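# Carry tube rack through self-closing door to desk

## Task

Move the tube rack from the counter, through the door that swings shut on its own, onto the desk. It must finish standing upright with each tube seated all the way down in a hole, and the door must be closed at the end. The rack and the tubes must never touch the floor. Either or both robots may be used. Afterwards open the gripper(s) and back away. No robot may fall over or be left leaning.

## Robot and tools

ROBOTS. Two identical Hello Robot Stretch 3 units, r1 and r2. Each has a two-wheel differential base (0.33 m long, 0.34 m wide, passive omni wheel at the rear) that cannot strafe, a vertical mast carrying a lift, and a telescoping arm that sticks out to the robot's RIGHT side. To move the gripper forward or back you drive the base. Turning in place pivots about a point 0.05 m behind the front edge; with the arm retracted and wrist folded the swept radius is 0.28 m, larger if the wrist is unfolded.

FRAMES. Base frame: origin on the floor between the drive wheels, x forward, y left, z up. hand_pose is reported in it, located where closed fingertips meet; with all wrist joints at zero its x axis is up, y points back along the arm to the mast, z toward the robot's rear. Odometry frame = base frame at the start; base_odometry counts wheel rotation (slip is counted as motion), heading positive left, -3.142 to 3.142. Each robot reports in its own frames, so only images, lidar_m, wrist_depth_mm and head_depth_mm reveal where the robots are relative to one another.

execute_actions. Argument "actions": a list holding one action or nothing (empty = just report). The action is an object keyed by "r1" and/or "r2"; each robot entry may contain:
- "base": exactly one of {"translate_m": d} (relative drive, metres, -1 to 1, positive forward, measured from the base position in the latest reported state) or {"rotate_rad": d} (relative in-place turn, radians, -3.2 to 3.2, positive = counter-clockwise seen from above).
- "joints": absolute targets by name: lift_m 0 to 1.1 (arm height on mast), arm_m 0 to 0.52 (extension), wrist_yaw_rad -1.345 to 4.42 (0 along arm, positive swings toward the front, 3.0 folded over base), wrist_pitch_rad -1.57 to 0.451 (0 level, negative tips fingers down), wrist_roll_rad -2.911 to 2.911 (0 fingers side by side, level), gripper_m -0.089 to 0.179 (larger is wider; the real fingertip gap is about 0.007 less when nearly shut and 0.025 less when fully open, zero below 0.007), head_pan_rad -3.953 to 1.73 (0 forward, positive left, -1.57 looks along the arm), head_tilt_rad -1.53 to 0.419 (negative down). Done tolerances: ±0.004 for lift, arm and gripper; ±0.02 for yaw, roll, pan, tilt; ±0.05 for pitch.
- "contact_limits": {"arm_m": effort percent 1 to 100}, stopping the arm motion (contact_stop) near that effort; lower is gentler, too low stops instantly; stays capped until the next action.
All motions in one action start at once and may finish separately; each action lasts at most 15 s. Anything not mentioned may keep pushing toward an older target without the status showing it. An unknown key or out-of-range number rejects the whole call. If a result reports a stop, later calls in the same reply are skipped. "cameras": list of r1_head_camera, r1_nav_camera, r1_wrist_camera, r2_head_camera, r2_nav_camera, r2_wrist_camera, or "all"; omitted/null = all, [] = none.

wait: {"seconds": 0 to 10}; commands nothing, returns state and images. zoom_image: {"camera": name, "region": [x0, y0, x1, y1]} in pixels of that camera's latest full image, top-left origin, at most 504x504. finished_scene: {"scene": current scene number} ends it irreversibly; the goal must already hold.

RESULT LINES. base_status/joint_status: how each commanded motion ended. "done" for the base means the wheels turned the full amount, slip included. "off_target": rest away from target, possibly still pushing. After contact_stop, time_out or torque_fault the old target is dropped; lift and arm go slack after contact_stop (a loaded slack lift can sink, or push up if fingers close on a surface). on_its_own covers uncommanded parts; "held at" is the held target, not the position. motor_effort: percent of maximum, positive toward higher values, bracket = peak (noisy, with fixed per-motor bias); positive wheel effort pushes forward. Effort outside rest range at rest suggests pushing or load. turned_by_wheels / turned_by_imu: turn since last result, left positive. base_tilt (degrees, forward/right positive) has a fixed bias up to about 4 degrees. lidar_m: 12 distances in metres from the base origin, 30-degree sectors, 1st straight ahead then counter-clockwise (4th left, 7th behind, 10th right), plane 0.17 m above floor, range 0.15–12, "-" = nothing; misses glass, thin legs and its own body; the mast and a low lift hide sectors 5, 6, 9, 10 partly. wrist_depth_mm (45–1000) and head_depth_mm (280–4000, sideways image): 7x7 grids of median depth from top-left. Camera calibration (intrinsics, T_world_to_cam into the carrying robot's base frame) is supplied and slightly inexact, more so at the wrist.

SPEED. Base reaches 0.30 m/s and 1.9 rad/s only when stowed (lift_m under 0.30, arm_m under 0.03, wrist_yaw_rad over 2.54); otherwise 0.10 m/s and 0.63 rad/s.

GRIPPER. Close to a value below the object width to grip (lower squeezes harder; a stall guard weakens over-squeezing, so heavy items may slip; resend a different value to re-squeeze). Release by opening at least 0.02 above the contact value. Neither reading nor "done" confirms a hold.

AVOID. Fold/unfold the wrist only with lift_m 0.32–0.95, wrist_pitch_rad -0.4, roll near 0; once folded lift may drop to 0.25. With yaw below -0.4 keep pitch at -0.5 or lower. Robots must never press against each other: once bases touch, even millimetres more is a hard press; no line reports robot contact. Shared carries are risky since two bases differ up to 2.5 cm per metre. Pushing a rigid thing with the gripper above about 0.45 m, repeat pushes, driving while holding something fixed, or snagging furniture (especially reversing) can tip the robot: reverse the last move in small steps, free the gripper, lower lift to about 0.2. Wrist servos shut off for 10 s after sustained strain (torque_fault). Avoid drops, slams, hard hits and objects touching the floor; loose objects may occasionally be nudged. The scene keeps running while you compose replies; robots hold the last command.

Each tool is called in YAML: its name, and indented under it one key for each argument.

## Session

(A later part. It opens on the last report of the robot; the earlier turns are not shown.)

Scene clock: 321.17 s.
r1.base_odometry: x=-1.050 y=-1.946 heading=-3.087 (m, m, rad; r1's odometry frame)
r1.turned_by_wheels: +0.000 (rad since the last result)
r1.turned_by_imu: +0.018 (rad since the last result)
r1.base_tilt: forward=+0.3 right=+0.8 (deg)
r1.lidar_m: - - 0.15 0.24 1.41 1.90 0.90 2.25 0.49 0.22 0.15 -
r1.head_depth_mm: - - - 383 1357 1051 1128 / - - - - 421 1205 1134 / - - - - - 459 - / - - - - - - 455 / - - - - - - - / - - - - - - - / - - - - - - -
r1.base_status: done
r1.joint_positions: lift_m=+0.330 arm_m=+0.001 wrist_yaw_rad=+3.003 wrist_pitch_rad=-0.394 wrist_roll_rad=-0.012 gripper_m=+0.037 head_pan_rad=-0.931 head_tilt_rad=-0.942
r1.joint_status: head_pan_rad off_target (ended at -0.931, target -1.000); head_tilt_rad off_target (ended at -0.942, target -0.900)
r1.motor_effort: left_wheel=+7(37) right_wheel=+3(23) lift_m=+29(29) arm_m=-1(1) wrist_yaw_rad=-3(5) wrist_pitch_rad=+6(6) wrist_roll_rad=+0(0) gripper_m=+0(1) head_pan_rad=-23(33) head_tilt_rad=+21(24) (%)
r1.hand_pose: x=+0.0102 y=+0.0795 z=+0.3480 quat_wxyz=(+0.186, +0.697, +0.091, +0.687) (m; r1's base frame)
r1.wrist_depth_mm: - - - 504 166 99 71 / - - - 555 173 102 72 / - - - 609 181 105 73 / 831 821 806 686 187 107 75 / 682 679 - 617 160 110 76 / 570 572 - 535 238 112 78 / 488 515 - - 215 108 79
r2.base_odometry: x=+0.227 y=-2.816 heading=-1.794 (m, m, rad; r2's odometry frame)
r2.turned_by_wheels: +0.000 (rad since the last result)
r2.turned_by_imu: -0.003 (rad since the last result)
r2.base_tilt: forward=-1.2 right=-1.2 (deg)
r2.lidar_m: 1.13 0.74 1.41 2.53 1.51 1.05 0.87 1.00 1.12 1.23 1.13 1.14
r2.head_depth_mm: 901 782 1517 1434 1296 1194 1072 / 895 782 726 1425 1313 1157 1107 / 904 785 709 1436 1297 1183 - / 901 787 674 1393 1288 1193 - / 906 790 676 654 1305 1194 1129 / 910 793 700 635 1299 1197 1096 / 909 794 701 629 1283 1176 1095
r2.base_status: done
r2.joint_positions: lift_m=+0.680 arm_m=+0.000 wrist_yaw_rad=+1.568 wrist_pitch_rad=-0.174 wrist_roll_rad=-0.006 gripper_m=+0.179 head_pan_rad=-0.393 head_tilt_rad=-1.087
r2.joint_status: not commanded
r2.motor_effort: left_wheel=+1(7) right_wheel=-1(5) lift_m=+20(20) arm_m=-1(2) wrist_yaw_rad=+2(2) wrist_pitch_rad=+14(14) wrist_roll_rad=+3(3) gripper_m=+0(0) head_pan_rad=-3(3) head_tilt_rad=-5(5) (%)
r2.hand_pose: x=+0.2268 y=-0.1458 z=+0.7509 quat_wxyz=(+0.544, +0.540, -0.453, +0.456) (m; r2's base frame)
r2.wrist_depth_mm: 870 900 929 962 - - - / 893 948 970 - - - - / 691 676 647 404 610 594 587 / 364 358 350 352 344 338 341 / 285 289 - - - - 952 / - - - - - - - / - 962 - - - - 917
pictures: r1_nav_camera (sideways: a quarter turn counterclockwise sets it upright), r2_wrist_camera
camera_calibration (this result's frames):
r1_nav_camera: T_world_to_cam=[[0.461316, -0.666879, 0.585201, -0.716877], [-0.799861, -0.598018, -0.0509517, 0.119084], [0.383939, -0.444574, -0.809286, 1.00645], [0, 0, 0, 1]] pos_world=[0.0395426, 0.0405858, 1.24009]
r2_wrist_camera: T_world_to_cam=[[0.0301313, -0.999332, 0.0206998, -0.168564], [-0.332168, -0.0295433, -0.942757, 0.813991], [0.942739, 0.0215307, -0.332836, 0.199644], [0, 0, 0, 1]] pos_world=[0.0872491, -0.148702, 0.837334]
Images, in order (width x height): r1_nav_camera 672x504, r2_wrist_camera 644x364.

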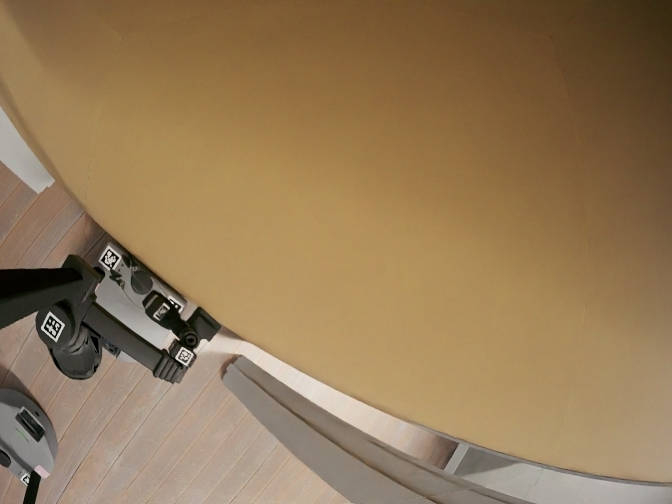

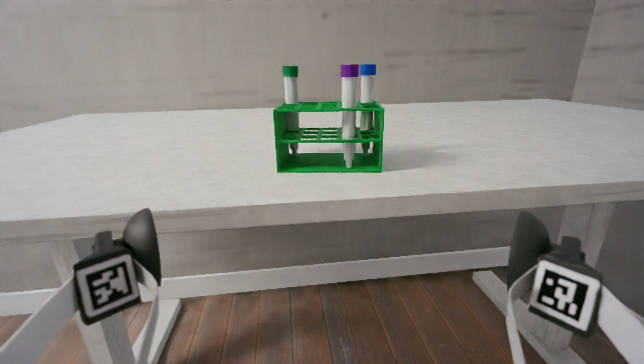

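execute_actions:
  actions:
    - {"r1":{"base":{"translate_m":-0.06},"joints":{"head_pan_rad":-1.6,"head_tilt_rad":-0.5}}}
  cameras: []

execute_actions:
  actions:
    - {"r1":{"base":{"translate_m":-0.14},"joints":{"head_pan_rad":-0.9}}}
  cameras: ["r1_nav_camera","r2_wrist_camera"]

zoom_image:
  camera: "r2_wrist_camera"
  region: [260,50,400,190]

Scene clock: 332.43 s.
r1.base_odometry: x=-0.990 y=-1.943 heading=-3.087 (m, m, rad; r1's odometry frame)
r1.turned_by_wheels: +0.000 (rad since the last result)
r1.turned_by_imu: -0.048 (rad since the last result)
r1.base_tilt: forward=+0.4 right=+0.9 (deg)
r1.lidar_m: - - 0.15 0.39 1.39 1.85 0.83 2.14 2.49 0.27 0.15 -
r1.head_depth_mm: 2075 2259 2471 2556 1997 1600 1328 / 2076 2262 2483 2619 2007 1594 1324 / 380 423 2367 2422 1902 1549 1323 / 371 404 443 492 550 628 726 / 375 408 444 494 539 605 692 / 322 317 328 338 337 349 362 / - - - - - - -
r1.base_status: done
r1.joint_positions: lift_m=+0.330 arm_m=+0.001 wrist_yaw_rad=+3.002 wrist_pitch_rad=-0.394 wrist_roll_rad=-0.012 gripper_m=+0.037 head_pan_rad=-1.585 head_tilt_rad=-0.512
r1.joint_status: all done
r1.motor_effort: left_wheel=+5(22) right_wheel=+3(39) lift_m=+29(29) arm_m=-1(1) wrist_yaw_rad=-2(4) wrist_pitch_rad=+6(6) wrist_roll_rad=+0(0) gripper_m=+0(1) head_pan_rad=-4(58) head_tilt_rad=+6(80) (%)
r1.hand_pose: x=+0.0104 y=+0.0795 z=+0.3480 quat_wxyz=(+0.186, +0.697, +0.091, +0.687) (m; r1's base frame)
r1.wrist_depth_mm: - - - 539 242 138 97 / - - - 591 251 141 99 / - - - 668 259 144 100 / 826 824 816 729 267 148 102 / 669 668 - 651 225 150 103 / 562 565 - 553 339 153 104 / 492 508 - - 301 147 106
r2.base_odometry: x=+0.227 y=-2.816 heading=-1.794 (m, m, rad; r2's odometry frame)
r2.turned_by_wheels: +0.000 (rad since the last result)
r2.turned_by_imu: -0.001 (rad since the last result)
r2.base_tilt: forward=-1.1 right=-1.2 (deg)
r2.lidar_m: 1.13 0.74 1.41 2.53 1.52 1.05 0.81 0.98 1.12 1.23 1.13 1.14
r2.head_depth_mm: 895 781 1523 1430 1293 1201 1068 / 904 786 727 1426 1314 1160 1102 / 898 783 706 1427 1291 1185 - / 910 784 676 1399 1297 1195 - / 905 789 675 654 1296 1194 1124 / 912 796 698 639 1303 1192 1100 / 911 794 700 628 1291 1178 1103
r2.base_status: not commanded
r2.joint_positions: lift_m=+0.680 arm_m=+0.000 wrist_yaw_rad=+1.568 wrist_pitch_rad=-0.174 wrist_roll_rad=-0.006 gripper_m=+0.179 head_pan_rad=-0.393 head_tilt_rad=-1.087
r2.joint_status: not commanded
r2.motor_effort: left_wheel=+1(2) right_wheel=-1(1) lift_m=+20(20) arm_m=-1(2) wrist_yaw_rad=+2(2) wrist_pitch_rad=+14(14) wrist_roll_rad=+4(3) gripper_m=+1(0) head_pan_rad=-2(3) head_tilt_rad=-4(5) (%)
r2.hand_pose: x=+0.2268 y=-0.1458 z=+0.7509 quat_wxyz=(+0.544, +0.540, -0.453, +0.456) (m; r2's base frame)
r2.wrist_depth_mm: 863 881 929 955 - - - / 887 944 980 - - - - / 685 669 646 404 604 599 584 / 365 363 350 347 341 338 342 / 287 292 - - - - 954 / - - - - - - - / - 947 - - - - 923
pictures: none
No camera images: the call's "cameras" was empty. Leave "cameras" out to get every camera's image.

Scene clock: 335.07 s.
r1.base_odometry: x=-0.850 y=-1.935 heading=-3.087 (m, m, rad; r1's odometry frame)
r1.turned_by_wheels: +0.000 (rad since the last result)
r1.turned_by_imu: +0.000 (rad since the last result)
r1.base_tilt: forward=+0.3 right=+0.9 (deg)
r1.lidar_m: 0.21 0.22 0.32 0.74 1.40 1.73 0.69 2.00 2.48 0.49 0.27 0.21
r1.head_depth_mm: 314 356 412 473 529 583 663 / 289 310 350 400 472 577 690 / - 286 304 341 390 457 552 / - - - 298 331 378 442 / - - - - 294 324 368 / - - - - - 290 315 / - - - - - - 288
r1.base_status: done
r1.joint_positions: lift_m=+0.330 arm_m=+0.001 wrist_yaw_rad=+3.002 wrist_pitch_rad=-0.394 wrist_roll_rad=-0.012 gripper_m=+0.037 head_pan_rad=-0.907 head_tilt_rad=-0.507
r1.joint_status: all done
r1.motor_effort: left_wheel=+1(4) right_wheel=-1(5) lift_m=+29(29) arm_m=-1(1) wrist_yaw_rad=-1(2) wrist_pitch_rad=+6(7) wrist_roll_rad=+0(0) gripper_m=+0(0) head_pan_rad=+2(30) head_tilt_rad=+4(7) (%)
r1.hand_pose: x=+0.0104 y=+0.0795 z=+0.3480 quat_wxyz=(+0.186, +0.697, +0.091, +0.687) (m; r1's base frame)
r1.wrist_depth_mm: - - - - 559 350 241 / - - - - 592 357 245 / - - - - 658 364 246 / 820 824 780 773 694 374 252 / 681 665 - 644 563 376 251 / 569 572 - 565 529 379 257 / 496 508 - - 481 359 260
r2.base_odometry: x=+0.227 y=-2.816 heading=-1.794 (m, m, rad; r2's odometry frame)
r2.turned_by_wheels: +0.000 (rad since the last result)
r2.turned_by_imu: +0.000 (rad since the last result)
r2.base_tilt: forward=-1.1 right=-1.2 (deg)
r2.lidar_m: 1.13 0.74 1.41 2.53 1.51 1.05 0.66 0.98 1.12 1.23 1.13 1.14
r2.head_depth_mm: 891 778 1512 1426 1298 1199 1067 / 900 782 731 1420 1313 1166 1113 / 902 786 704 1429 1297 1188 - / 904 786 673 1390 1293 1187 - / 907 790 676 654 1296 1192 1127 / 909 789 699 637 1309 1189 1101 / 909 792 699 629 1285 1183 1106
r2.base_status: not commanded
r2.joint_positions: lift_m=+0.680 arm_m=+0.000 wrist_yaw_rad=+1.568 wrist_pitch_rad=-0.174 wrist_roll_rad=-0.006 gripper_m=+0.179 head_pan_rad=-0.393 head_tilt_rad=-1.087
r2.joint_status: not commanded
r2.motor_effort: left_wheel=+2(1) right_wheel=+0(0) lift_m=+20(20) arm_m=-1(1) wrist_yaw_rad=+2(1) wrist_pitch_rad=+14(14) wrist_roll_rad=+4(4) gripper_m=+0(0) head_pan_rad=-2(2) head_tilt_rad=-4(5) (%)
r2.hand_pose: x=+0.2268 y=-0.1458 z=+0.7509 quat_wxyz=(+0.544, +0.540, -0.453, +0.456) (m; r2's base frame)
r2.wrist_depth_mm: 901 915 927 988 - - - / 913 914 942 - - - - / 687 672 649 401 616 584 580 / 362 359 355 346 341 337 340 / 288 289 - - - - 970 / - - - - - - - / - 937 - - - - 905
pictures: r1_nav_camera (sideways: a quarter turn counterclockwise sets it upright), r2_wrist_camera
camera_calibration (this result's frames):
r1_nav_camera: T_world_to_cam=[[0.278959, -0.40217, 0.872033, -1.08961], [-0.772219, -0.633743, -0.0452445, 0.111513], [0.570841, -0.660779, -0.487352, 0.586559], [0, 0, 0, 1]] pos_world=[0.055237, 0.0200494, 1.24108]
r2_wrist_camera: T_world_to_cam=[[0.0301315, -0.999332, 0.0206998, -0.168564], [-0.332168, -0.0295433, -0.942757, 0.813991], [0.942739, 0.0215309, -0.332836, 0.199644], [0, 0, 0, 1]] pos_world=[0.0872491, -0.148702, 0.837334]
Images, in order (width x height): r1_nav_camera 672x504, r2_wrist_camera 644x364.

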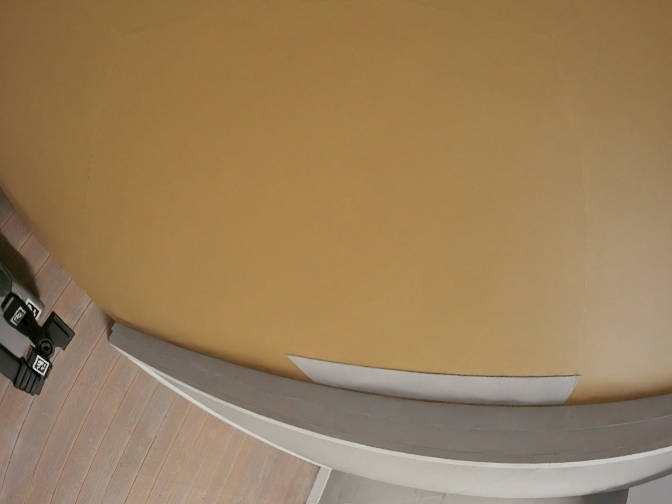

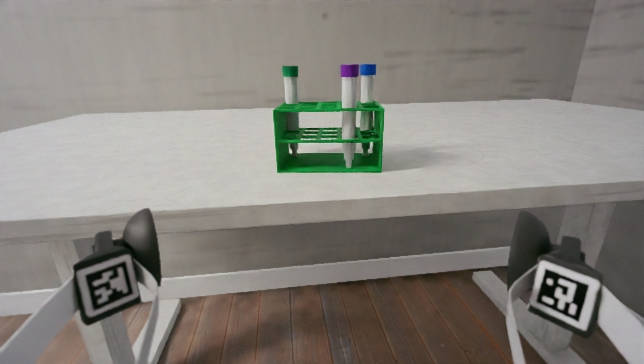

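Region (260, 50, 400, 190) of r2_wrist_camera's 644x364 image, scaled by 3.600.

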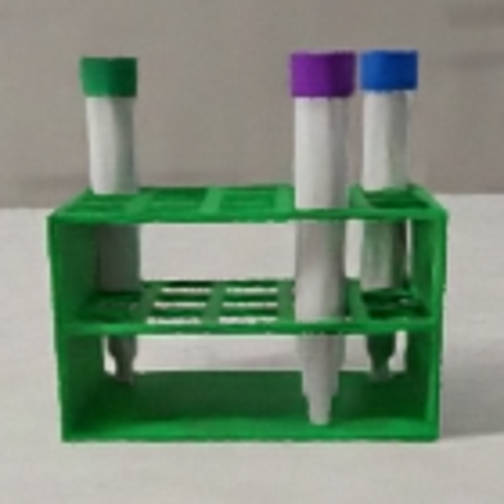

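finished_scene:
  scene: 1

The scene is finished: the task was done.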